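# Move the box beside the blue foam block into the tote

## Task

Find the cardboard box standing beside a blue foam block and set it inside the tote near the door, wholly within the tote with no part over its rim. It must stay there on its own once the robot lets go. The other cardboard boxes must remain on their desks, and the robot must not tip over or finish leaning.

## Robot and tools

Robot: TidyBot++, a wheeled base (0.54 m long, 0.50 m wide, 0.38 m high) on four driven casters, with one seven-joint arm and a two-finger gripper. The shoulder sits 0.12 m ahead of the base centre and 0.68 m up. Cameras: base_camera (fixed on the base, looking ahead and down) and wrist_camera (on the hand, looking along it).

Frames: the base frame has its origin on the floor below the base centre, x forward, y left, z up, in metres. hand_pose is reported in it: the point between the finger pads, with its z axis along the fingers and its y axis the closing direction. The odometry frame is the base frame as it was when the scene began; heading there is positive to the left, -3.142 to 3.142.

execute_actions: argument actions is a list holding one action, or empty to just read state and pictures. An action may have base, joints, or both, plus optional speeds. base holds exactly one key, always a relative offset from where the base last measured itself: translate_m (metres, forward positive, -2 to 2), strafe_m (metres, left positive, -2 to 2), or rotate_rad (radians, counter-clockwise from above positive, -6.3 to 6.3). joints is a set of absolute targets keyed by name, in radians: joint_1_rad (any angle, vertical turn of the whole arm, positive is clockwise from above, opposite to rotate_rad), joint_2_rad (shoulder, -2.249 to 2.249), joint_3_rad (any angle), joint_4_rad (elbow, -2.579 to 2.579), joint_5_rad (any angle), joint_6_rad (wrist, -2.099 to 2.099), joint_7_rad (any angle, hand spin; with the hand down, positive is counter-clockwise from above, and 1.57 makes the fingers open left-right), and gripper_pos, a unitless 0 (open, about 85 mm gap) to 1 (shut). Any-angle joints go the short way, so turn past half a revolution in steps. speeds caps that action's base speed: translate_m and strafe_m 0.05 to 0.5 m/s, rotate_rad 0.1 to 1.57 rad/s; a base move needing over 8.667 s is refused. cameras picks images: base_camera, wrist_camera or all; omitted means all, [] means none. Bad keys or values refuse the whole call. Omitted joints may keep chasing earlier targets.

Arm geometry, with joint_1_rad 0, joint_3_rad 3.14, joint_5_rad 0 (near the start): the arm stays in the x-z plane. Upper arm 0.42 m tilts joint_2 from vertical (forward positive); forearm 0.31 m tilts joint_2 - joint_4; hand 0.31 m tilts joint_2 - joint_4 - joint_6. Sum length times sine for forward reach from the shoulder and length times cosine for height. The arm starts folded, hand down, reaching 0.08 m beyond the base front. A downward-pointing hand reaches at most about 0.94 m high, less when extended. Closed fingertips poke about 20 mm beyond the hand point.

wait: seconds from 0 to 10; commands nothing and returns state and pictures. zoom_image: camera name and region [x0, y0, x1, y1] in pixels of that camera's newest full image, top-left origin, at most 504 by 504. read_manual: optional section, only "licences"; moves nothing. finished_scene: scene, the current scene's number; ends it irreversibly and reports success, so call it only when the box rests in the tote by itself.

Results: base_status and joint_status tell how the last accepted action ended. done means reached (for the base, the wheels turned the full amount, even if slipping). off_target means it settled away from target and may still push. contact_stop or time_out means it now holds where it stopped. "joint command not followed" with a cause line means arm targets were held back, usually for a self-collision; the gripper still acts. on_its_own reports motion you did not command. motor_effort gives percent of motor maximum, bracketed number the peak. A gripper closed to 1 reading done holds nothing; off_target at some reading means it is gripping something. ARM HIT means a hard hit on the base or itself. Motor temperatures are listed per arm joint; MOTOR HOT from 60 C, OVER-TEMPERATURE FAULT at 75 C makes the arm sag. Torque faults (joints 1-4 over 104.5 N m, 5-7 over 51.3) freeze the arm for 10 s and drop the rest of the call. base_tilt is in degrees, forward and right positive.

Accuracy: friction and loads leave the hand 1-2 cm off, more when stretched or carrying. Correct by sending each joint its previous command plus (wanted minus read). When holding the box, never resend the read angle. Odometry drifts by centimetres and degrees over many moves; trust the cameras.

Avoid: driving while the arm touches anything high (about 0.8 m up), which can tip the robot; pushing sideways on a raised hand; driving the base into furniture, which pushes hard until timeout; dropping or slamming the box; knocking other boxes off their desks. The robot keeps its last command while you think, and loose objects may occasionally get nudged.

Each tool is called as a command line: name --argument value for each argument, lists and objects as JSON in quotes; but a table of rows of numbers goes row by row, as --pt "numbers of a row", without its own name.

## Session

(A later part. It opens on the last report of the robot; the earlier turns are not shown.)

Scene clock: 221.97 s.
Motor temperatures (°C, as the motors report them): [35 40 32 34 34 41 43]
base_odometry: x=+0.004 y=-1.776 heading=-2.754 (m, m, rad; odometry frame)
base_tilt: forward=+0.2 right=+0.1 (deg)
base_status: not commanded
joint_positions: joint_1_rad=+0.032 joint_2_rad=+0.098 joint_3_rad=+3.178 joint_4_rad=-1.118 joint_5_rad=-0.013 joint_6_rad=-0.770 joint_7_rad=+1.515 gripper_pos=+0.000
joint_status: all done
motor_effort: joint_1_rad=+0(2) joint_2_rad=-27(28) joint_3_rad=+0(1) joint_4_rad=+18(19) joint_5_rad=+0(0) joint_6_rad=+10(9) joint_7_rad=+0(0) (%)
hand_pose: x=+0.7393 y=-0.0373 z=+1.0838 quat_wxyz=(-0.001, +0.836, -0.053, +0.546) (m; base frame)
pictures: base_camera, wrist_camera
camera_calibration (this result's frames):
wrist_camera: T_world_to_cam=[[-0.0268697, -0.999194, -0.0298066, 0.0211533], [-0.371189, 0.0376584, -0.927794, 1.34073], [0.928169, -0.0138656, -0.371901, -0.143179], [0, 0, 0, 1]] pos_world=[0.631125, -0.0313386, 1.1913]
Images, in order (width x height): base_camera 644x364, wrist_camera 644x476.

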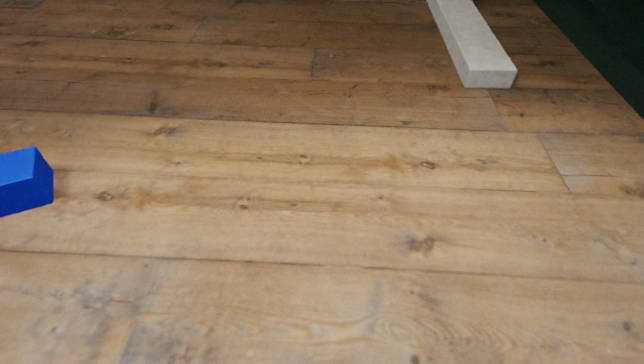

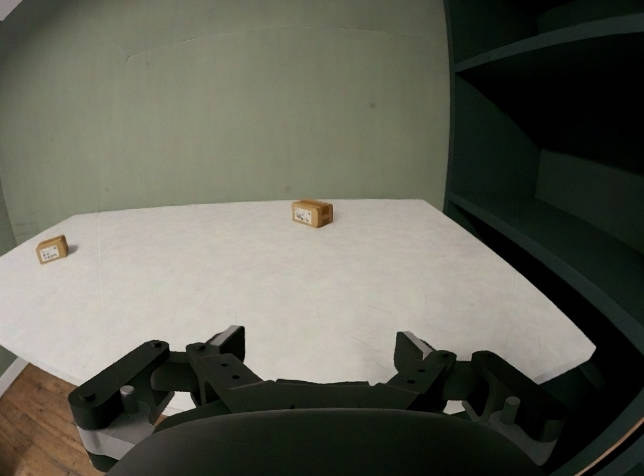

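execute_actions --actions '[{"base":{"rotate_rad":0.6},"joints":{"joint_1_rad":0,"joint_2_rad":0.5,"joint_4_rad":-1.5,"joint_6_rad":-1.1}}]'

execute_actions --actions '[{"base":{"translate_m":-0.25},"joints":{"joint_2_rad":0.9,"joint_4_rad":-1.4,"joint_6_rad":-0.84}}]'

Scene clock: 224.33 s.
Motor temperatures (°C, as the motors report them): [35 40 32 34 34 41 43]
base_odometry: x=+0.004 y=-1.776 heading=-2.154 (m, m, rad; odometry frame)
base_tilt: forward=+0.2 right=+0.1 (deg)
base_status: done
joint_positions: joint_1_rad=-0.001 joint_2_rad=+0.503 joint_3_rad=+3.174 joint_4_rad=-1.490 joint_5_rad=-0.013 joint_6_rad=-1.071 joint_7_rad=+1.515 gripper_pos=+0.000
joint_status: all done
motor_effort: joint_1_rad=+0(4) joint_2_rad=-36(44) joint_3_rad=+0(4) joint_4_rad=+14(19) joint_5_rad=+0(1) joint_6_rad=+1(9) joint_7_rad=+0(0) (%)
hand_pose: x=+0.6331 y=-0.0099 z=+0.6112 quat_wxyz=(+0.001, +0.998, -0.044, +0.039) (m; base frame)
pictures: base_camera, wrist_camera
camera_calibration (this result's frames):
wrist_camera: T_world_to_cam=[[-0.0328918, -0.998672, -0.0396591, 0.0413724], [-0.993056, 0.0371397, -0.111627, 0.756714], [0.112951, 0.0357121, -0.992959, 0.676222], [0, 0, 0, 1]] pos_world=[0.676439, -0.010936, 0.757571]
Images, in order (width x height): base_camera 644x364, wrist_camera 644x476.

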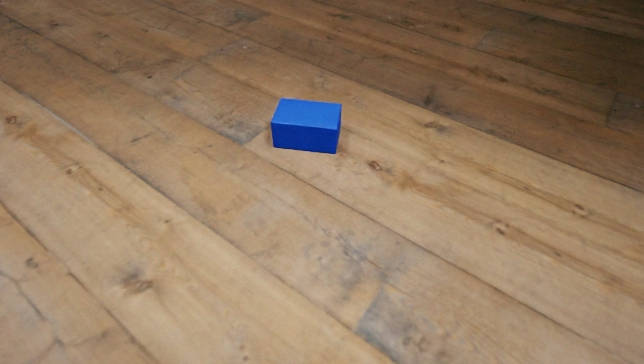

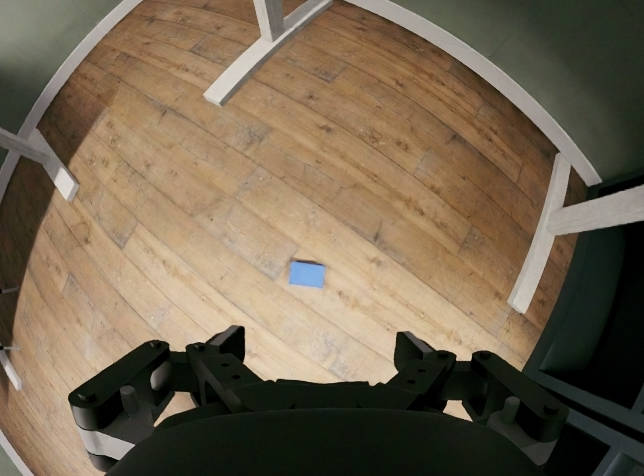

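Scene clock: 227.93 s.
Motor temperatures (°C, as the motors report them): [35 40 32 34 34 41 43]
base_odometry: x=+0.134 y=-1.579 heading=-2.153 (m, m, rad; odometry frame)
base_tilt: forward=+0.2 right=+0.1 (deg)
base_status: translate_m time_out (by the wheels' count: -0.235 of -0.250)
joint_positions: joint_1_rad=-0.001 joint_2_rad=+0.900 joint_3_rad=+3.175 joint_4_rad=-1.419 joint_5_rad=-0.012 joint_6_rad=-0.866 joint_7_rad=+1.515 gripper_pos=+0.000
joint_status: all done
motor_effort: joint_1_rad=+0(8) joint_2_rad=-44(55) joint_3_rad=+0(4) joint_4_rad=+10(14) joint_5_rad=+0(2) joint_6_rad=+0(3) joint_7_rad=+0(0) (%)
hand_pose: x=+0.6659 y=-0.0138 z=+0.4186 quat_wxyz=(+0.009, +0.999, -0.042, -0.021) (m; base frame)
pictures: base_camera, wrist_camera
camera_calibration (this result's frames):
wrist_camera: T_world_to_cam=[[-0.0346149, -0.99908, -0.0253241, 0.0260886], [-0.99937, 0.0344047, 0.00868769, 0.72171], [-0.00780843, 0.0256088, -0.999642, 0.564427], [0, 0, 0, 1]] pos_world=[0.726566, -0.0132199, 0.558616]
Images, in order (width x height): base_camera 644x364, wrist_camera 644x476.

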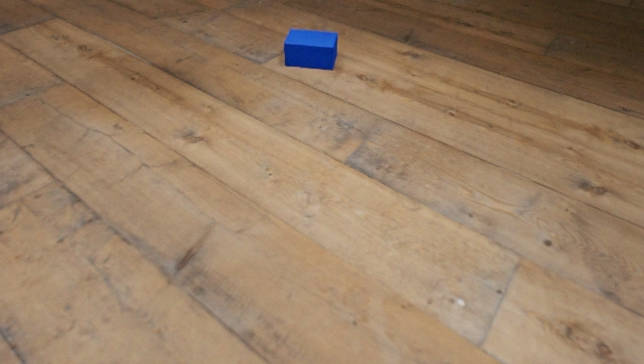

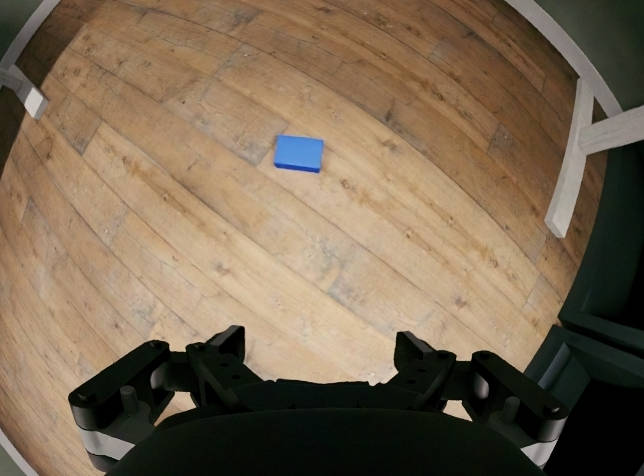

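execute_actions --actions '[{"base":{"translate_m":0.25},"joints":{"joint_2_rad":1.6,"joint_4_rad":-1.12,"joint_6_rad":-0.42,"joint_7_rad":0.08}}]'

Scene clock: 230.70 s.
Motor temperatures (°C, as the motors report them): [35 40 32 34 34 41 43]
base_odometry: x=-0.004 y=-1.788 heading=-2.154 (m, m, rad; odometry frame)
base_tilt: forward=+0.2 right=+0.1 (deg)
base_status: done
joint_positions: joint_1_rad=-0.001 joint_2_rad=+1.601 joint_3_rad=+3.175 joint_4_rad=-1.144 joint_5_rad=-0.012 joint_6_rad=-0.454 joint_7_rad=+0.099 gripper_pos=+0.000
joint_status: all done
motor_effort: joint_1_rad=+0(2) joint_2_rad=-46(50) joint_3_rad=+0(1) joint_4_rad=+5(13) joint_5_rad=+0(1) joint_6_rad=+0(1) joint_7_rad=+0(0) (%)
hand_pose: x=+0.6432 y=-0.0168 z=+0.0681 quat_wxyz=(+0.030, +0.738, -0.675, -0.012) (m; base frame)
pictures: base_camera, wrist_camera
camera_calibration (this result's frames):
wrist_camera: T_world_to_cam=[[-0.989958, -0.140253, 0.0176944, 0.639409], [-0.141015, 0.988542, -0.0538515, 0.170392], [-0.00993879, -0.0558059, -0.998392, 0.213892], [0, 0, 0, 1]] pos_world=[0.659141, -0.0668236, 0.21141]
Images, in order (width x height): base_camera 644x364, wrist_camera 644x476.

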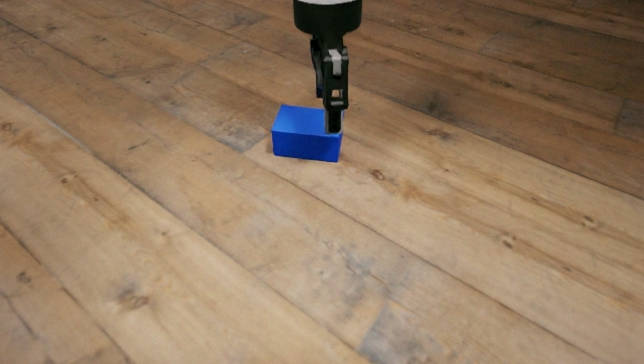

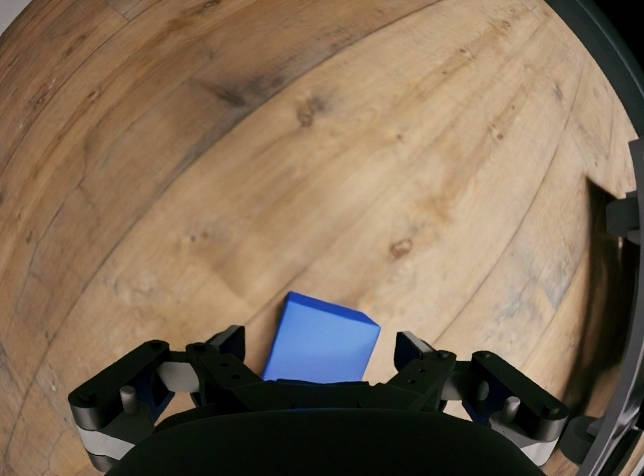

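execute_actions --actions '[{"joints":{"joint_2_rad":1.68,"joint_4_rad":-1.14,"joint_6_rad":-0.36,"joint_7_rad":-0.15}}]' --cameras '[]'

execute_actions --actions '[{"joints":{"gripper_pos":1}}]'

Scene clock: 231.80 s.
Motor temperatures (°C, as the motors report them): [35 40 32 34 34 41 43]
base_odometry: x=-0.004 y=-1.788 heading=-2.154 (m, m, rad; odometry frame)
base_tilt: forward=+0.2 right=+0.1 (deg)
base_status: not commanded
joint_positions: joint_1_rad=-0.001 joint_2_rad=+1.665 joint_3_rad=+3.175 joint_4_rad=-1.143 joint_5_rad=-0.012 joint_6_rad=-0.379 joint_7_rad=-0.135 gripper_pos=+0.000
joint_status: all done
motor_effort: joint_1_rad=+0(0) joint_2_rad=-45(48) joint_3_rad=+1(0) joint_4_rad=+4(4) joint_5_rad=+0(0) joint_6_rad=+0(8) joint_7_rad=+0(1) (%)
hand_pose: x=+0.6262 y=-0.0171 z=+0.0338 quat_wxyz=(+0.027, +0.655, -0.755, -0.004) (m; base frame)
pictures: none
No camera images: the call's "cameras" was empty. Leave "cameras" out to get every camera's image.

Scene clock: 232.90 s.
Motor temperatures (°C, as the motors report them): [35 40 32 34 34 41 43]
base_odometry: x=-0.004 y=-1.788 heading=-2.154 (m, m, rad; odometry frame)
base_tilt: forward=+0.2 right=+0.1 (deg)
base_status: not commanded
joint_positions: joint_1_rad=-0.001 joint_2_rad=+1.652 joint_3_rad=+3.177 joint_4_rad=-1.142 joint_5_rad=-0.012 joint_6_rad=-0.378 joint_7_rad=-0.135 gripper_pos=+0.389
joint_status: gripper_pos off_target (ended at +0.389, target +1.000)
motor_effort: joint_1_rad=+0(2) joint_2_rad=-41(45) joint_3_rad=+0(2) joint_4_rad=+5(9) joint_5_rad=+0(1) joint_6_rad=+1(8) joint_7_rad=+0(0) (%)
hand_pose: x=+0.6365 y=-0.0180 z=+0.0411 quat_wxyz=(+0.021, +0.655, -0.756, +0.002) (m; base frame)
pictures: base_camera, wrist_camera
camera_calibration (this result's frames):
wrist_camera: T_world_to_cam=[[-0.99577, 0.0903809, -0.0165489, 0.64238], [0.091296, 0.993558, -0.0671431, 0.0219858], [0.0103738, -0.06837, -0.997606, 0.173615], [0, 0, 0, 1]] pos_world=[0.635854, -0.068033, 0.185307]
Images, in order (width x height): base_camera 644x364, wrist_camera 644x476.

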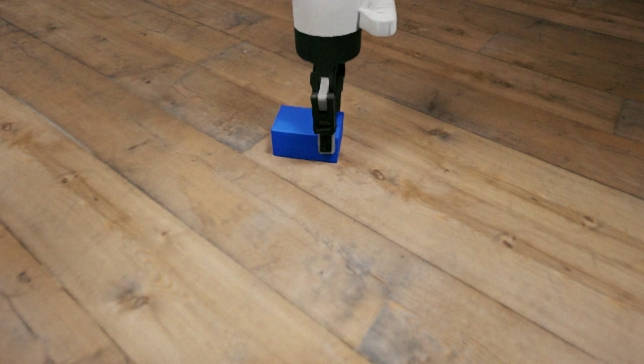

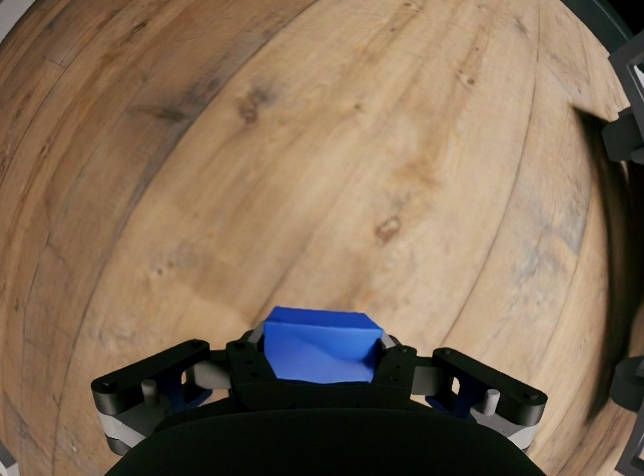

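execute_actions --actions '[{"joints":{"joint_2_rad":0.1,"joint_4_rad":-1.3,"joint_6_rad":-0.2,"joint_7_rad":1.44}}]' --cameras '[]'

execute_actions --actions '[{"base":{"rotate_rad":-0.6}}]'

Scene clock: 236.50 s.
Motor temperatures (°C, as the motors report them): [35 40 32 34 34 41 43]
base_odometry: x=-0.004 y=-1.788 heading=-2.154 (m, m, rad; odometry frame)
base_tilt: forward=+0.2 right=+0.1 (deg)
base_status: not commanded
joint_positions: joint_1_rad=-0.002 joint_2_rad=+0.098 joint_3_rad=+3.175 joint_4_rad=-1.299 joint_5_rad=-0.012 joint_6_rad=-0.230 joint_7_rad=+1.418 gripper_pos=+0.393
joint_status: all done
motor_effort: joint_1_rad=+0(7) joint_2_rad=-29(54) joint_3_rad=+0(7) joint_4_rad=+20(31) joint_5_rad=+0(2) joint_6_rad=+10(29) joint_7_rad=-1(3) (%)
hand_pose: x=+0.7807 y=-0.0170 z=+1.1375 quat_wxyz=(-0.046, +0.723, -0.069, +0.686) (m; base frame)
pictures: none
No camera images: the call's "cameras" was empty. Leave "cameras" out to get every camera's image.

Scene clock: 238.03 s.
Motor temperatures (°C, as the motors report them): [35 40 32 34 34 41 43]
base_odometry: x=-0.004 y=-1.788 heading=-2.753 (m, m, rad; odometry frame)
base_tilt: forward=+0.2 right=+0.1 (deg)
base_status: done
joint_positions: joint_1_rad=+0.004 joint_2_rad=+0.099 joint_3_rad=+3.186 joint_4_rad=-1.299 joint_5_rad=-0.012 joint_6_rad=-0.230 joint_7_rad=+1.418 gripper_pos=+0.393
joint_status: not commanded
motor_effort: joint_1_rad=+0(4) joint_2_rad=-28(30) joint_3_rad=+1(3) joint_4_rad=+20(20) joint_5_rad=+0(0) joint_6_rad=+11(11) joint_7_rad=+0(0) (%)
hand_pose: x=+0.7808 y=-0.0277 z=+1.1370 quat_wxyz=(-0.039, +0.723, -0.075, +0.686) (m; base frame)
pictures: base_camera, wrist_camera
camera_calibration (this result's frames):
wrist_camera: T_world_to_cam=[[-0.00845999, -0.993774, -0.111092, 0.111668], [-0.0175993, 0.111226, -0.993639, 1.20597], [0.999809, -0.00645104, -0.0184307, -0.619459], [0, 0, 0, 1]] pos_world=[0.64151, -0.0271594, 1.19929]
Images, in order (width x height): base_camera 644x364, wrist_camera 644x476.

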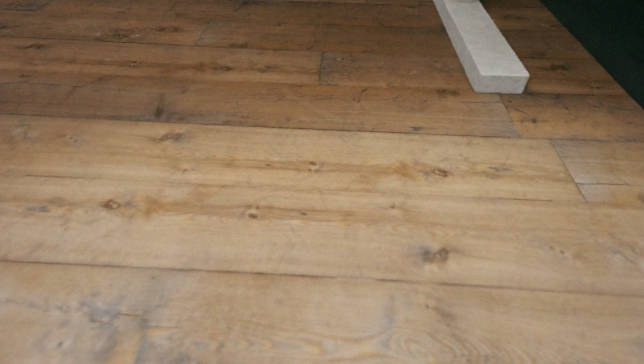

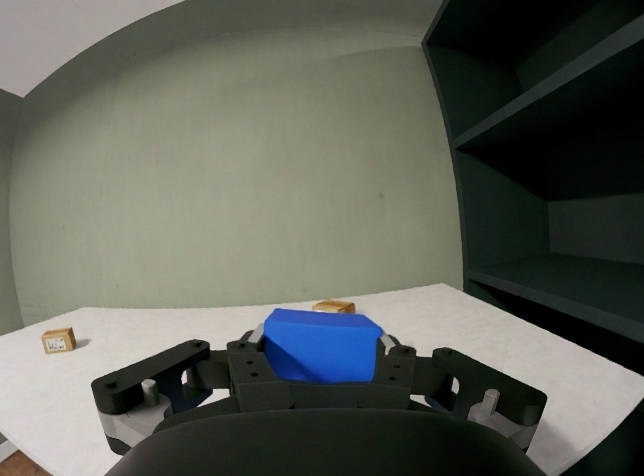

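execute_actions --actions '[{"base":{"translate_m":0.3},"joints":{"joint_2_rad":0.25,"joint_4_rad":-1.35,"joint_6_rad":0.03}}]'

Scene clock: 240.13 s.
Motor temperatures (°C, as the motors report them): [35 40 32 34 34 41 43]
base_odometry: x=-0.282 y=-1.901 heading=-2.754 (m, m, rad; odometry frame)
base_tilt: forward=+0.2 right=+0.1 (deg)
base_status: done
joint_positions: joint_1_rad=+0.004 joint_2_rad=+0.262 joint_3_rad=+3.186 joint_4_rad=-1.335 joint_5_rad=-0.012 joint_6_rad=-0.004 joint_7_rad=+1.418 gripper_pos=+0.393
joint_status: all done
motor_effort: joint_1_rad=+0(1) joint_2_rad=-35(40) joint_3_rad=+1(2) joint_4_rad=+20(22) joint_5_rad=+0(0) joint_6_rad=+11(12) joint_7_rad=-1(0) (%)
hand_pose: x=+0.8534 y=-0.0286 z=+1.0704 quat_wxyz=(-0.037, +0.714, -0.072, +0.695) (m; base frame)
pictures: base_camera, wrist_camera
camera_calibration (this result's frames):
wrist_camera: T_world_to_cam=[[-0.00687672, -0.994634, -0.103226, 0.0941763], [0.00833022, 0.103168, -0.994629, 1.1199], [0.999942, -0.00769968, 0.00757606, -0.721238], [0, 0, 0, 1]] pos_world=[0.712514, -0.02742, 1.12907]
Images, in order (width x height): base_camera 644x364, wrist_camera 644x476.

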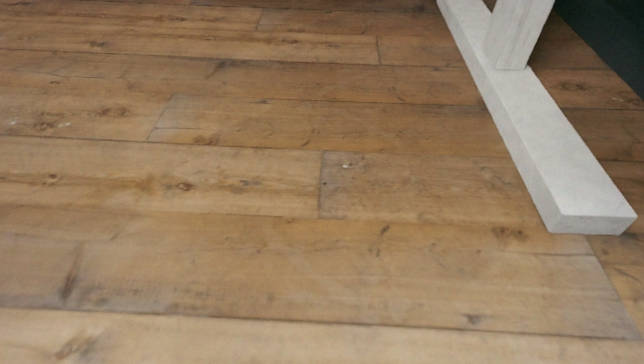

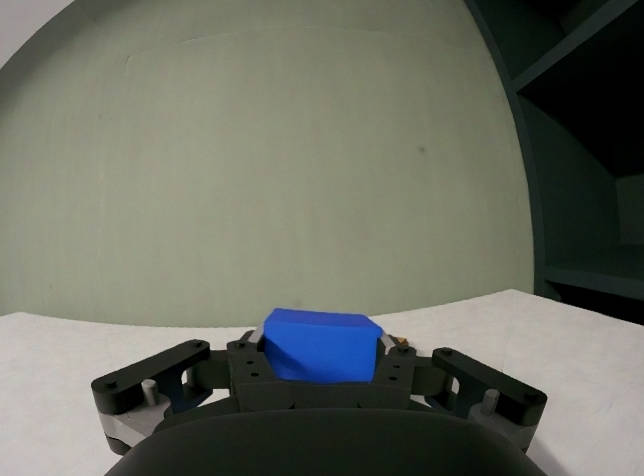

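execute_actions --actions '[{"joints":{"joint_6_rad":0.1}}]' --cameras '[]'

execute_actions --actions '[{"joints":{"gripper_pos":0},"base":{"translate_m":-0.12},"speeds":{"translate_m":0.15}}]'

Scene clock: 240.97 s.
Motor temperatures (°C, as the motors report them): [35 40 32 34 34 41 43]
base_odometry: x=-0.282 y=-1.901 heading=-2.754 (m, m, rad; odometry frame)
base_tilt: forward=+0.2 right=+0.1 (deg)
base_status: not commanded
joint_positions: joint_1_rad=+0.004 joint_2_rad=+0.260 joint_3_rad=+3.186 joint_4_rad=-1.336 joint_5_rad=-0.012 joint_6_rad=+0.071 joint_7_rad=+1.418 gripper_pos=+0.393
joint_status: all done
motor_effort: joint_1_rad=+0(0) joint_2_rad=-35(38) joint_3_rad=+1(1) joint_4_rad=+20(22) joint_5_rad=+0(0) joint_6_rad=+10(12) joint_7_rad=-1(0) (%)
hand_pose: x=+0.8520 y=-0.0286 z=+1.0956 quat_wxyz=(-0.039, +0.687, -0.069, +0.723) (m; base frame)
pictures: none
No camera images: the call's "cameras" was empty. Leave "cameras" out to get every camera's image.

Scene clock: 242.40 s.
Motor temperatures (°C, as the motors report them): [35 40 32 34 34 41 43]
base_odometry: x=-0.171 y=-1.856 heading=-2.754 (m, m, rad; odometry frame)
base_tilt: forward=+0.2 right=+0.1 (deg)
base_status: done
joint_positions: joint_1_rad=+0.004 joint_2_rad=+0.252 joint_3_rad=+3.185 joint_4_rad=-1.336 joint_5_rad=-0.012 joint_6_rad=+0.072 joint_7_rad=+1.418 gripper_pos=+0.000
joint_status: all done
motor_effort: joint_1_rad=+0(2) joint_2_rad=-34(40) joint_3_rad=+0(2) joint_4_rad=+20(21) joint_5_rad=+0(0) joint_6_rad=+11(11) joint_7_rad=+0(0) (%)
hand_pose: x=+0.8488 y=-0.0285 z=+1.1013 quat_wxyz=(-0.039, +0.684, -0.069, +0.725) (m; base frame)
pictures: base_camera, wrist_camera
camera_calibration (this result's frames):
wrist_camera: T_world_to_cam=[[0.001959, -0.994993, -0.0999219, 0.0863156], [0.0934873, 0.0996667, -0.990619, 1.07387], [0.995619, -0.0074008, 0.0932145, -0.807539], [0, 0, 0, 1]] pos_world=[0.703438, -0.0271221, 1.1477]
Images, in order (width x height): base_camera 644x364, wrist_camera 644x476.

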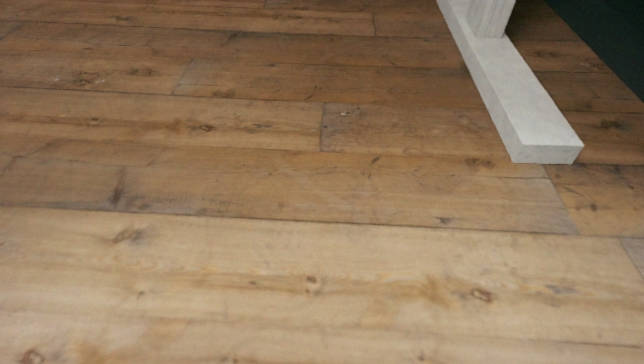

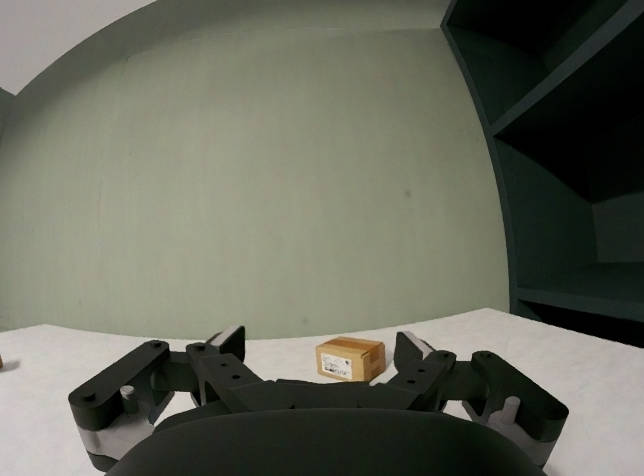

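Sign was wrong (went up). Look down.

execute_actions --actions '[{"joints":{"joint_6_rad":-0.7,"joint_7_rad":1.515},"base":{"translate_m":-0.15}}]'

Scene clock: 243.90 s.
Motor temperatures (°C, as the motors report them): [35 40 32 34 34 41 43]
base_odometry: x=-0.032 y=-1.799 heading=-2.753 (m, m, rad; odometry frame)
base_tilt: forward=+0.2 right=+0.1 (deg)
base_status: done
joint_positions: joint_1_rad=+0.002 joint_2_rad=+0.175 joint_3_rad=+3.179 joint_4_rad=-1.291 joint_5_rad=-0.007 joint_6_rad=-0.620 joint_7_rad=+1.506 gripper_pos=+0.000
joint_status: joint_6_rad off_target (ended at -0.620, target -0.700); the others done
motor_effort: joint_1_rad=+1(6) joint_2_rad=-15(37) joint_3_rad=+1(7) joint_4_rad=+7(20) joint_5_rad=-2(8) joint_6_rad=-2(26) joint_7_rad=-2(6) (%)
hand_pose: x=+0.7758 y=-0.0214 z=+0.9758 quat_wxyz=(-0.006, +0.863, -0.044, +0.504) (m; base frame)
pictures: base_camera, wrist_camera
camera_calibration (this result's frames):
wrist_camera: T_world_to_cam=[[-0.00760534, -0.99944, -0.0325771, 0.0225846], [-0.461989, 0.0324046, -0.886294, 1.28334], [0.886853, 0.00830971, -0.461977, -0.0966164], [0, 0, 0, 1]] pos_world=[0.678743, -0.0182111, 1.09351]
Images, in order (width x height): base_camera 644x364, wrist_camera 644x476.

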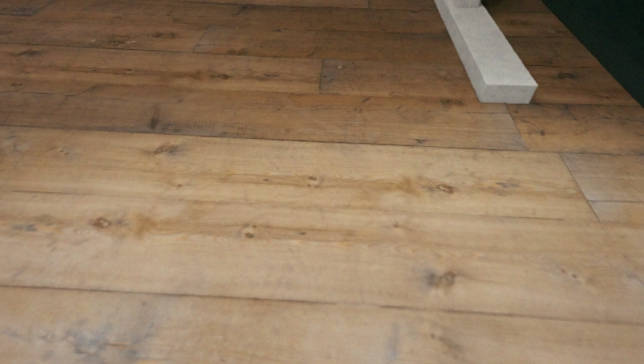

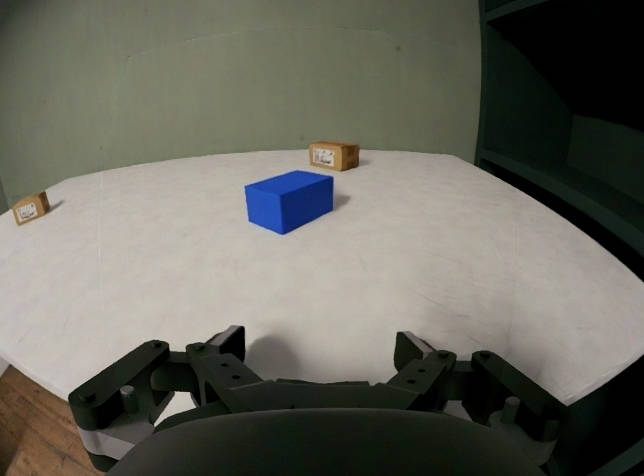

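execute_actions --actions '[{"joints":{"joint_1_rad":-0.07,"joint_2_rad":0.3,"joint_4_rad":-1.5,"joint_6_rad":0.2}}]'

Scene clock: 245.33 s.
Motor temperatures (°C, as the motors report them): [35 40 32 34 34 41 43]
base_odometry: x=-0.032 y=-1.799 heading=-2.753 (m, m, rad; odometry frame)
base_tilt: forward=+0.2 right=+0.1 (deg)
base_status: not commanded
joint_positions: joint_1_rad=-0.050 joint_2_rad=+0.301 joint_3_rad=+3.179 joint_4_rad=-1.485 joint_5_rad=-0.007 joint_6_rad=+0.181 joint_7_rad=+1.506 gripper_pos=+0.000
joint_status: all done
motor_effort: joint_1_rad=+0(1) joint_2_rad=-36(38) joint_3_rad=+1(2) joint_4_rad=+19(19) joint_5_rad=+0(1) joint_6_rad=+10(11) joint_7_rad=+0(2) (%)
hand_pose: x=+0.8622 y=+0.0147 z=+1.0060 quat_wxyz=(-0.025, +0.719, -0.017, +0.695) (m; base frame)
pictures: base_camera, wrist_camera
camera_calibration (this result's frames):
wrist_camera: T_world_to_cam=[[0.0546823, -0.998456, -0.00978667, -0.0164321], [-0.000370256, 0.00978106, -0.999952, 1.06555], [0.998504, 0.0546833, 0.000165166, -0.721464], [0, 0, 0, 1]] pos_world=[0.721678, 0.0126231, 1.06546]
Images, in order (width x height): base_camera 644x364, wrist_camera 644x476.

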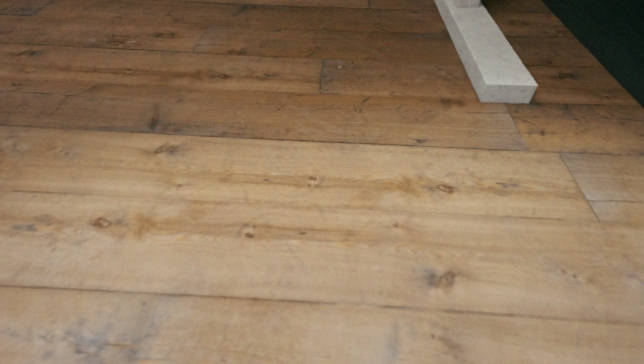

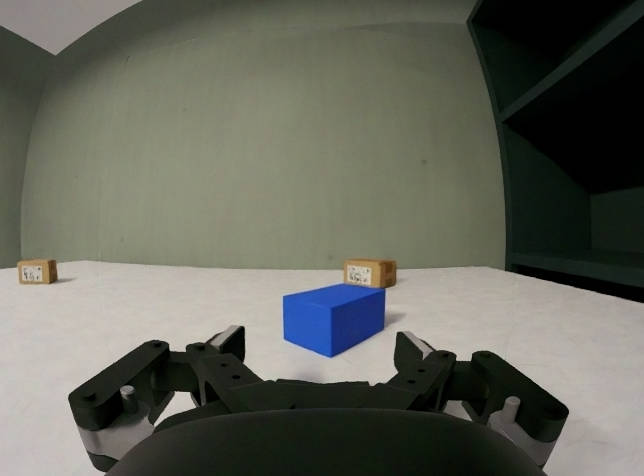

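execute_actions --actions '[{"base":{"translate_m":0.14},"speeds":{"translate_m":0.15}}]'

execute_actions --actions '[{"joints":{"gripper_pos":1}}]'

Scene clock: 247.00 s.
Motor temperatures (°C, as the motors report them): [35 40 32 34 34 41 43]
base_odometry: x=-0.161 y=-1.852 heading=-2.753 (m, m, rad; odometry frame)
base_tilt: forward=+0.2 right=+0.1 (deg)
base_status: done
joint_positions: joint_1_rad=-0.050 joint_2_rad=+0.299 joint_3_rad=+3.179 joint_4_rad=-1.485 joint_5_rad=-0.007 joint_6_rad=+0.181 joint_7_rad=+1.506 gripper_pos=+0.000
joint_status: not commanded
motor_effort: joint_1_rad=+0(2) joint_2_rad=-36(38) joint_3_rad=+1(1) joint_4_rad=+19(20) joint_5_rad=+0(0) joint_6_rad=+10(11) joint_7_rad=-1(1) (%)
hand_pose: x=+0.8617 y=+0.0146 z=+1.0071 quat_wxyz=(-0.025, +0.718, -0.017, +0.695) (m; base frame)
pictures: base_camera, wrist_camera
camera_calibration (this result's frames):
wrist_camera: T_world_to_cam=[[0.0547001, -0.998455, -0.00977581, -0.0164409], [0.00114625, 0.00985325, -0.999951, 1.06538], [0.998502, 0.0546862, 0.00168345, -0.722485], [0, 0, 0, 1]] pos_world=[0.721081, 0.012597, 1.06638]
Images, in order (width x height): base_camera 644x364, wrist_camera 644x476.

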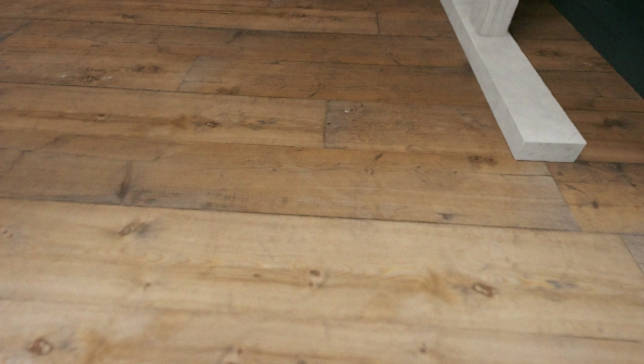

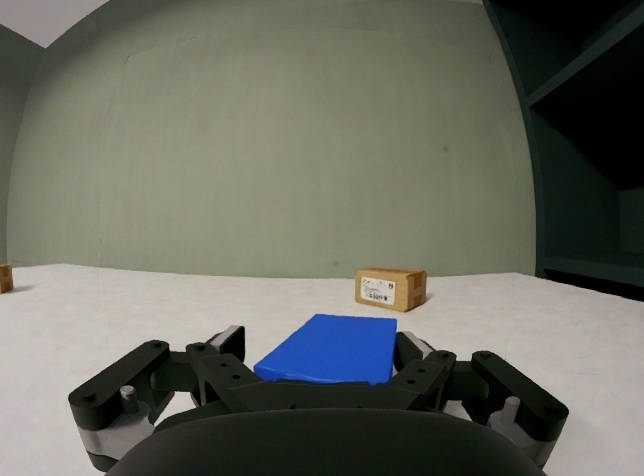

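Scene clock: 248.10 s.
Motor temperatures (°C, as the motors report them): [35 40 32 34 34 41 43]
base_odometry: x=-0.161 y=-1.852 heading=-2.753 (m, m, rad; odometry frame)
base_tilt: forward=+0.2 right=+0.1 (deg)
base_status: not commanded
joint_positions: joint_1_rad=-0.050 joint_2_rad=+0.299 joint_3_rad=+3.179 joint_4_rad=-1.485 joint_5_rad=-0.007 joint_6_rad=+0.181 joint_7_rad=+1.506 gripper_pos=+0.327
joint_status: gripper_pos off_target (ended at +0.327, target +1.000)
motor_effort: joint_1_rad=-1(1) joint_2_rad=-34(36) joint_3_rad=+0(0) joint_4_rad=+19(20) joint_5_rad=+0(0) joint_6_rad=+9(10) joint_7_rad=+0(0) (%)
hand_pose: x=+0.8617 y=+0.0147 z=+1.0073 quat_wxyz=(-0.025, +0.718, -0.017, +0.695) (m; base frame)
pictures: base_camera, wrist_camera
camera_calibration (this result's frames):
wrist_camera: T_world_to_cam=[[0.0548207, -0.998448, -0.00977506, -0.0164557], [0.00132667, 0.00986261, -0.99995, 1.06536], [0.998495, 0.054805, 0.00186529, -0.722608], [0, 0, 0, 1]] pos_world=[0.721009, 0.0126651, 1.06649]
Images, in order (width x height): base_camera 644x364, wrist_camera 644x476.

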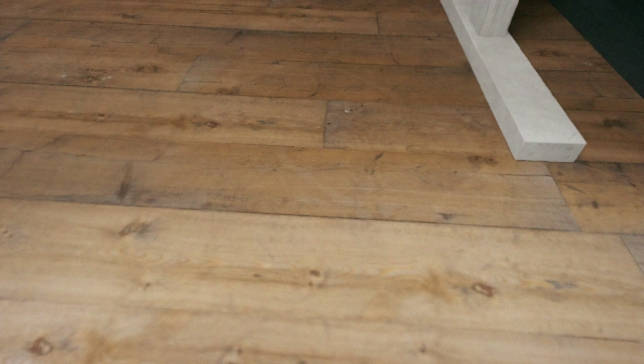

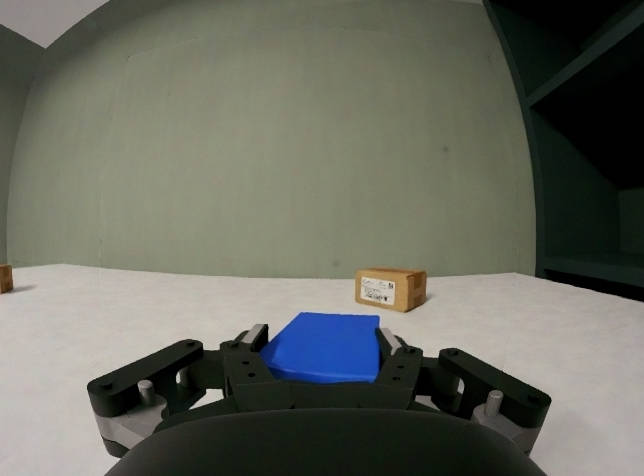

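execute_actions --actions '[{"joints":{"joint_1_rad":0.13,"joint_2_rad":0.33,"joint_4_rad":-1.2,"joint_6_rad":0.0}}]' --cameras '[]'

execute_actions --actions '[{"base":{"translate_m":0.25},"speeds":{"translate_m":0.2}}]'

Scene clock: 249.80 s.
Motor temperatures (°C, as the motors report them): [35 40 32 34 34 41 43]
base_odometry: x=-0.161 y=-1.852 heading=-2.753 (m, m, rad; odometry frame)
base_tilt: forward=+0.2 right=+0.1 (deg)
base_status: not commanded
joint_positions: joint_1_rad=+0.118 joint_2_rad=+0.319 joint_3_rad=+3.180 joint_4_rad=-1.222 joint_5_rad=-0.007 joint_6_rad=+0.032 joint_7_rad=+1.506 gripper_pos=+0.327
joint_status: all done
motor_effort: joint_1_rad=+0(2) joint_2_rad=-38(39) joint_3_rad=+0(2) joint_4_rad=+20(20) joint_5_rad=+0(0) joint_6_rad=+11(11) joint_7_rad=+0(0) (%)
hand_pose: x=+0.8683 y=-0.1098 z=+1.1099 quat_wxyz=(+0.034, +0.681, -0.073, +0.728) (m; base frame)
pictures: none
No camera images: the call's "cameras" was empty. Leave "cameras" out to get every camera's image.

Scene clock: 251.80 s.
Motor temperatures (°C, as the motors report them): [35 40 32 34 34 41 43]
base_odometry: x=-0.393 y=-1.947 heading=-2.753 (m, m, rad; odometry frame)
base_tilt: forward=+0.2 right=+0.1 (deg)
base_status: done
joint_positions: joint_1_rad=+0.118 joint_2_rad=+0.331 joint_3_rad=+3.180 joint_4_rad=-1.221 joint_5_rad=-0.007 joint_6_rad=+0.029 joint_7_rad=+1.506 gripper_pos=+0.327
joint_status: not commanded
motor_effort: joint_1_rad=+0(1) joint_2_rad=-38(40) joint_3_rad=+0(0) joint_4_rad=+20(21) joint_5_rad=+0(0) joint_6_rad=+10(10) joint_7_rad=+0(0) (%)
hand_pose: x=+0.8735 y=-0.1104 z=+1.0999 quat_wxyz=(+0.034, +0.686, -0.073, +0.723) (m; base frame)
pictures: base_camera, wrist_camera
camera_calibration (this result's frames):
wrist_camera: T_world_to_cam=[[-0.109829, -0.993937, -0.00521587, -0.00183081], [0.0811765, -0.00373961, -0.996693, 1.08435], [0.99063, -0.109889, 0.081095, -0.826207], [0, 0, 0, 1]] pos_world=[0.73024, -0.088556, 1.14776]
Images, in order (width x height): base_camera 644x364, wrist_camera 644x476.

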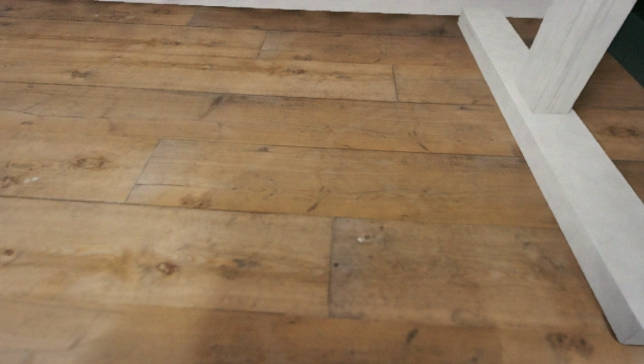

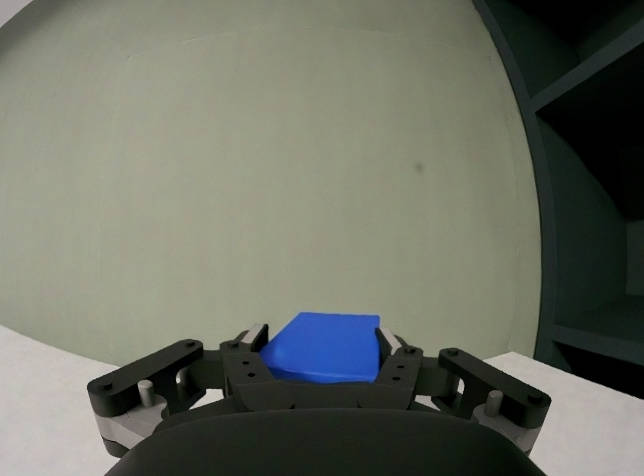

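execute_actions --actions '[{"base":{"translate_m":0.08},"speeds":{"translate_m":0.1}}]' --cameras '[]'

execute_actions --actions '[{"joints":{"joint_6_rad":-0.25}}]'

Scene clock: 253.27 s.
Motor temperatures (°C, as the motors report them): [35 40 32 34 34 41 43]
base_odometry: x=-0.467 y=-1.978 heading=-2.753 (m, m, rad; odometry frame)
base_tilt: forward=+0.2 right=+0.1 (deg)
base_status: done
joint_positions: joint_1_rad=+0.118 joint_2_rad=+0.329 joint_3_rad=+3.180 joint_4_rad=-1.221 joint_5_rad=-0.007 joint_6_rad=+0.028 joint_7_rad=+1.506 gripper_pos=+0.327
joint_status: not commanded
motor_effort: joint_1_rad=+0(2) joint_2_rad=-37(41) joint_3_rad=+0(1) joint_4_rad=+20(23) joint_5_rad=+0(0) joint_6_rad=+10(12) joint_7_rad=+1(0) (%)
hand_pose: x=+0.8726 y=-0.1103 z=+1.1013 quat_wxyz=(+0.034, +0.686, -0.073, +0.723) (m; base frame)
pictures: none
No camera images: the call's "cameras" was empty. Leave "cameras" out to get every camera's image.

Scene clock: 253.97 s.
Motor temperatures (°C, as the motors report them): [35 41 32 34 34 41 43]
base_odometry: x=-0.467 y=-1.978 heading=-2.753 (m, m, rad; odometry frame)
base_tilt: forward=+0.2 right=+0.1 (deg)
base_status: not commanded
joint_positions: joint_1_rad=+0.118 joint_2_rad=+0.329 joint_3_rad=+3.180 joint_4_rad=-1.213 joint_5_rad=-0.007 joint_6_rad=-0.227 joint_7_rad=+1.506 gripper_pos=+0.327
joint_status: all done
motor_effort: joint_1_rad=+0(0) joint_2_rad=-38(40) joint_3_rad=+1(0) joint_4_rad=+20(22) joint_5_rad=+0(0) joint_6_rad=+10(12) joint_7_rad=-1(0) (%)
hand_pose: x=+0.8668 y=-0.1098 z=+1.0280 quat_wxyz=(+0.031, +0.769, -0.082, +0.633) (m; base frame)
pictures: base_camera, wrist_camera
camera_calibration (this result's frames):
wrist_camera: T_world_to_cam=[[-0.113745, -0.993388, -0.0155425, 0.011728], [-0.159788, 0.033732, -0.986575, 1.2158], [0.980576, -0.109735, -0.162569, -0.554432], [0, 0, 0, 1]] pos_world=[0.739268, -0.0902016, 1.10953]
Images, in order (width x height): base_camera 644x364, wrist_camera 644x476.

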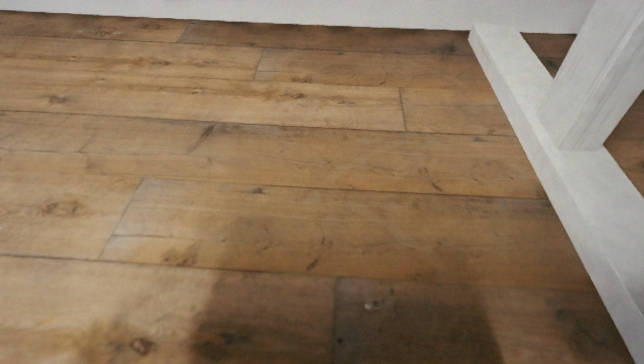

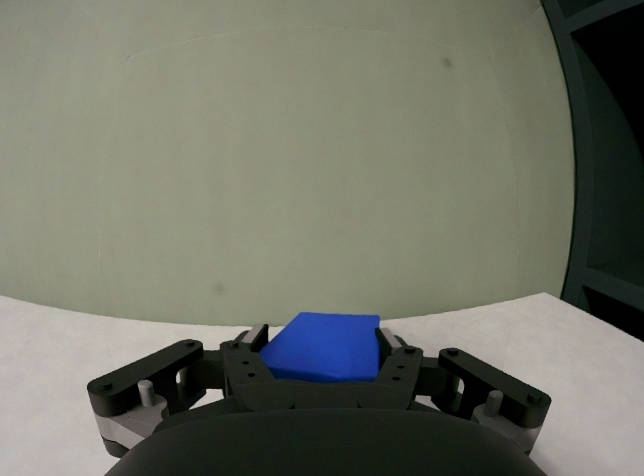

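execute_actions --actions '[{"joints":{"joint_1_rad":-0.12,"joint_6_rad":-0.1}}]' --cameras '["wrist_camera"]'

Scene clock: 255.40 s.
Motor temperatures (°C, as the motors report them): [35 41 32 34 34 41 43]
base_odometry: x=-0.467 y=-1.978 heading=-2.753 (m, m, rad; odometry frame)
base_tilt: forward=+0.2 right=+0.1 (deg)
base_status: not commanded
joint_positions: joint_1_rad=-0.111 joint_2_rad=+0.313 joint_3_rad=+3.178 joint_4_rad=-1.213 joint_5_rad=-0.007 joint_6_rad=-0.135 joint_7_rad=+1.506 gripper_pos=+0.327
joint_status: all done
motor_effort: joint_1_rad=+0(3) joint_2_rad=-31(37) joint_3_rad=+0(2) joint_4_rad=+20(21) joint_5_rad=+0(0) joint_6_rad=+11(11) joint_7_rad=+0(1) (%)
hand_pose: x=+0.8703 y=+0.0636 z=+1.0685 quat_wxyz=(-0.046, +0.738, +0.006, +0.673) (m; base frame)
pictures: wrist_camera
camera_calibration (this result's frames):
wrist_camera: T_world_to_cam=[[0.118264, -0.992906, -0.0123065, -0.0204176], [-0.0562436, 0.00567549, -0.998401, 1.17479], [0.991388, 0.118767, -0.0551734, -0.670944], [0, 0, 0, 1]] pos_world=[0.733655, 0.0527457, 1.13564]
Images, in order (width x height): wrist_camera 644x476.

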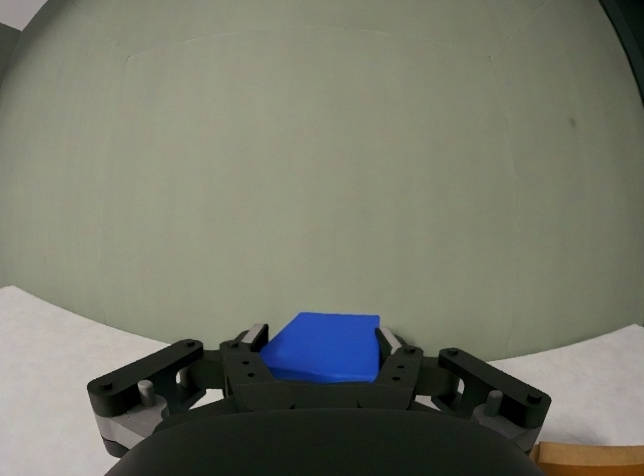

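execute_actions --actions '[{"base":{"translate_m":-0.4},"joints":{"joint_1_rad":-0.35,"joint_6_rad":-0.3}}]' --cameras '[]'

execute_actions --actions '[{"joints":{"gripper_pos":0}}]' --cameras '[]'

execute_actions --actions '[{"joints":{"joint_6_rad":0.1}}]' --cameras '[]'

execute_actions --actions '[{"joints":{"joint_1_rad":0.05,"joint_2_rad":0.3,"joint_4_rad":-1.5,"joint_6_rad":0.2}}]'

Scene clock: 257.83 s.
Motor temperatures (°C, as the motors report them): [35 41 32 34 34 41 43]
base_odometry: x=-0.096 y=-1.826 heading=-2.753 (m, m, rad; odometry frame)
base_tilt: forward=+0.2 right=+0.1 (deg)
base_status: done
joint_positions: joint_1_rad=-0.335 joint_2_rad=+0.331 joint_3_rad=+3.177 joint_4_rad=-1.207 joint_5_rad=-0.007 joint_6_rad=-0.267 joint_7_rad=+1.506 gripper_pos=+0.327
joint_status: all done
motor_effort: joint_1_rad=+0(3) joint_2_rad=-35(43) joint_3_rad=+1(2) joint_4_rad=+19(21) joint_5_rad=+0(0) joint_6_rad=+9(11) joint_7_rad=-1(0) (%)
hand_pose: x=+0.8373 y=+0.2291 z=+1.0177 quat_wxyz=(-0.111, +0.779, +0.094, +0.610) (m; base frame)
pictures: none
No camera images: the call's "cameras" was empty. Leave "cameras" out to get every camera's image.

Scene clock: 258.93 s.
Motor temperatures (°C, as the motors report them): [35 41 32 34 34 41 43]
base_odometry: x=-0.096 y=-1.826 heading=-2.753 (m, m, rad; odometry frame)
base_tilt: forward=+0.2 right=+0.1 (deg)
base_status: not commanded
joint_positions: joint_1_rad=-0.335 joint_2_rad=+0.331 joint_3_rad=+3.177 joint_4_rad=-1.207 joint_5_rad=-0.007 joint_6_rad=-0.267 joint_7_rad=+1.506 gripper_pos=+0.000
joint_status: all done
motor_effort: joint_1_rad=+0(0) joint_2_rad=-37(38) joint_3_rad=+1(0) joint_4_rad=+19(20) joint_5_rad=+1(0) joint_6_rad=+10(10) joint_7_rad=+0(0) (%)
hand_pose: x=+0.8373 y=+0.2291 z=+1.0177 quat_wxyz=(-0.111, +0.779, +0.094, +0.610) (m; base frame)
pictures: none
No camera images: the call's "cameras" was empty. Leave "cameras" out to get every camera's image.

Scene clock: 259.80 s.
Motor temperatures (°C, as the motors report them): [35 41 32 34 34 41 43]
base_odometry: x=-0.096 y=-1.826 heading=-2.753 (m, m, rad; odometry frame)
base_tilt: forward=+0.2 right=+0.1 (deg)
base_status: not commanded
joint_positions: joint_1_rad=-0.335 joint_2_rad=+0.326 joint_3_rad=+3.177 joint_4_rad=-1.206 joint_5_rad=-0.007 joint_6_rad=+0.089 joint_7_rad=+1.506 gripper_pos=+0.000
joint_status: all done
motor_effort: joint_1_rad=+0(0) joint_2_rad=-37(40) joint_3_rad=+1(0) joint_4_rad=+20(22) joint_5_rad=+0(1) joint_6_rad=+10(12) joint_7_rad=+0(0) (%)
hand_pose: x=+0.8411 y=+0.2308 z=+1.1321 quat_wxyz=(-0.135, +0.656, +0.080, +0.739) (m; base frame)
pictures: none
No camera images: the call's "cameras" was empty. Leave "cameras" out to get every camera's image.

Scene clock: 261.37 s.
Motor temperatures (°C, as the motors report them): [35 41 32 34 34 41 43]
base_odometry: x=-0.096 y=-1.826 heading=-2.753 (m, m, rad; odometry frame)
base_tilt: forward=+0.2 right=+0.1 (deg)
base_status: not commanded
joint_positions: joint_1_rad=+0.039 joint_2_rad=+0.313 joint_3_rad=+3.183 joint_4_rad=-1.475 joint_5_rad=-0.007 joint_6_rad=+0.166 joint_7_rad=+1.506 gripper_pos=+0.000
joint_status: all done
motor_effort: joint_1_rad=+0(3) joint_2_rad=-36(39) joint_3_rad=+1(2) joint_4_rad=+19(20) joint_5_rad=+0(0) joint_6_rad=+10(11) joint_7_rad=+0(0) (%)
hand_pose: x=+0.8649 y=-0.0533 z=+0.9988 quat_wxyz=(+0.007, +0.723, -0.050, +0.689) (m; base frame)
pictures: base_camera, wrist_camera
camera_calibration (this result's frames):
wrist_camera: T_world_to_cam=[[-0.0370826, -0.999272, -0.00895482, -0.00596847], [-0.0159699, 0.00955243, -0.999827, 1.07234], [0.999185, -0.0369332, -0.0163126, -0.709417], [0, 0, 0, 1]] pos_world=[0.725742, -0.0424086, 1.06053]
Images, in order (width x height): base_camera 644x364, wrist_camera 644x476.

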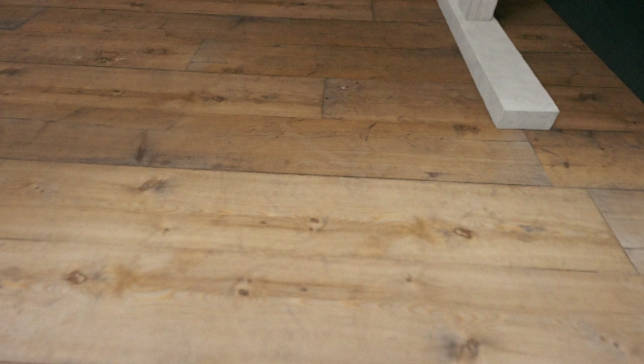

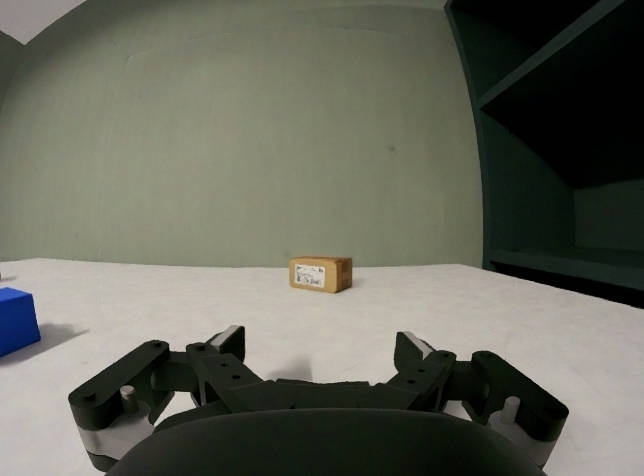

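execute_actions --actions '[{"base":{"translate_m":0.27},"joints":{"joint_1_rad":0.0,"gripper_pos":1},"speeds":{"translate_m":0.2}}]' --cameras '["wrist_camera"]'

Scene clock: 264.80 s.
Motor temperatures (°C, as the motors report them): [35 41 32 34 34 41 43]
base_odometry: x=-0.346 y=-1.929 heading=-2.753 (m, m, rad; odometry frame)
base_tilt: forward=+0.2 right=+0.1 (deg)
base_status: done
joint_positions: joint_1_rad=+0.016 joint_2_rad=+0.304 joint_3_rad=+3.182 joint_4_rad=-1.477 joint_5_rad=-0.007 joint_6_rad=+0.168 joint_7_rad=+1.506 gripper_pos=+0.999
joint_status: all done
motor_effort: joint_1_rad=+0(2) joint_2_rad=-36(40) joint_3_rad=+1(1) joint_4_rad=+20(20) joint_5_rad=+0(0) joint_6_rad=+10(11) joint_7_rad=+0(0) (%)
hand_pose: x=+0.8628 y=-0.0358 z=+1.0047 quat_wxyz=(-0.001, +0.720, -0.041, +0.692) (m; base frame)
pictures: wrist_camera
camera_calibration (this result's frames):
wrist_camera: T_world_to_cam=[[-0.0136031, -0.999865, -0.00916931, -0.0086123], [-0.00735006, 0.0092699, -0.99993, 1.07073], [0.99988, -0.0135348, -0.00747517, -0.715214], [0, 0, 0, 1]] pos_world=[0.722882, -0.028217, 1.06523]
Images, in order (width x height): wrist_camera 644x476.

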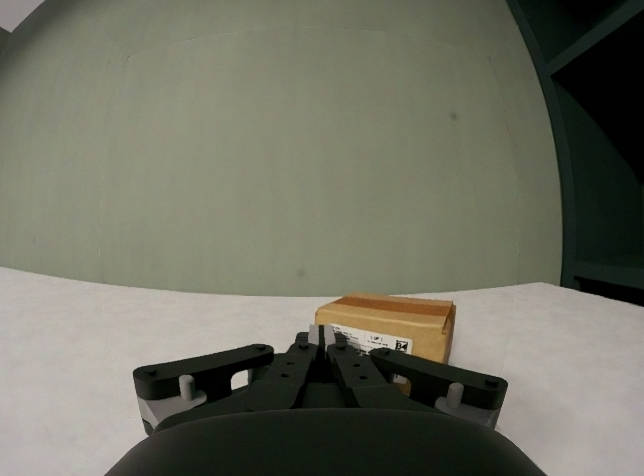

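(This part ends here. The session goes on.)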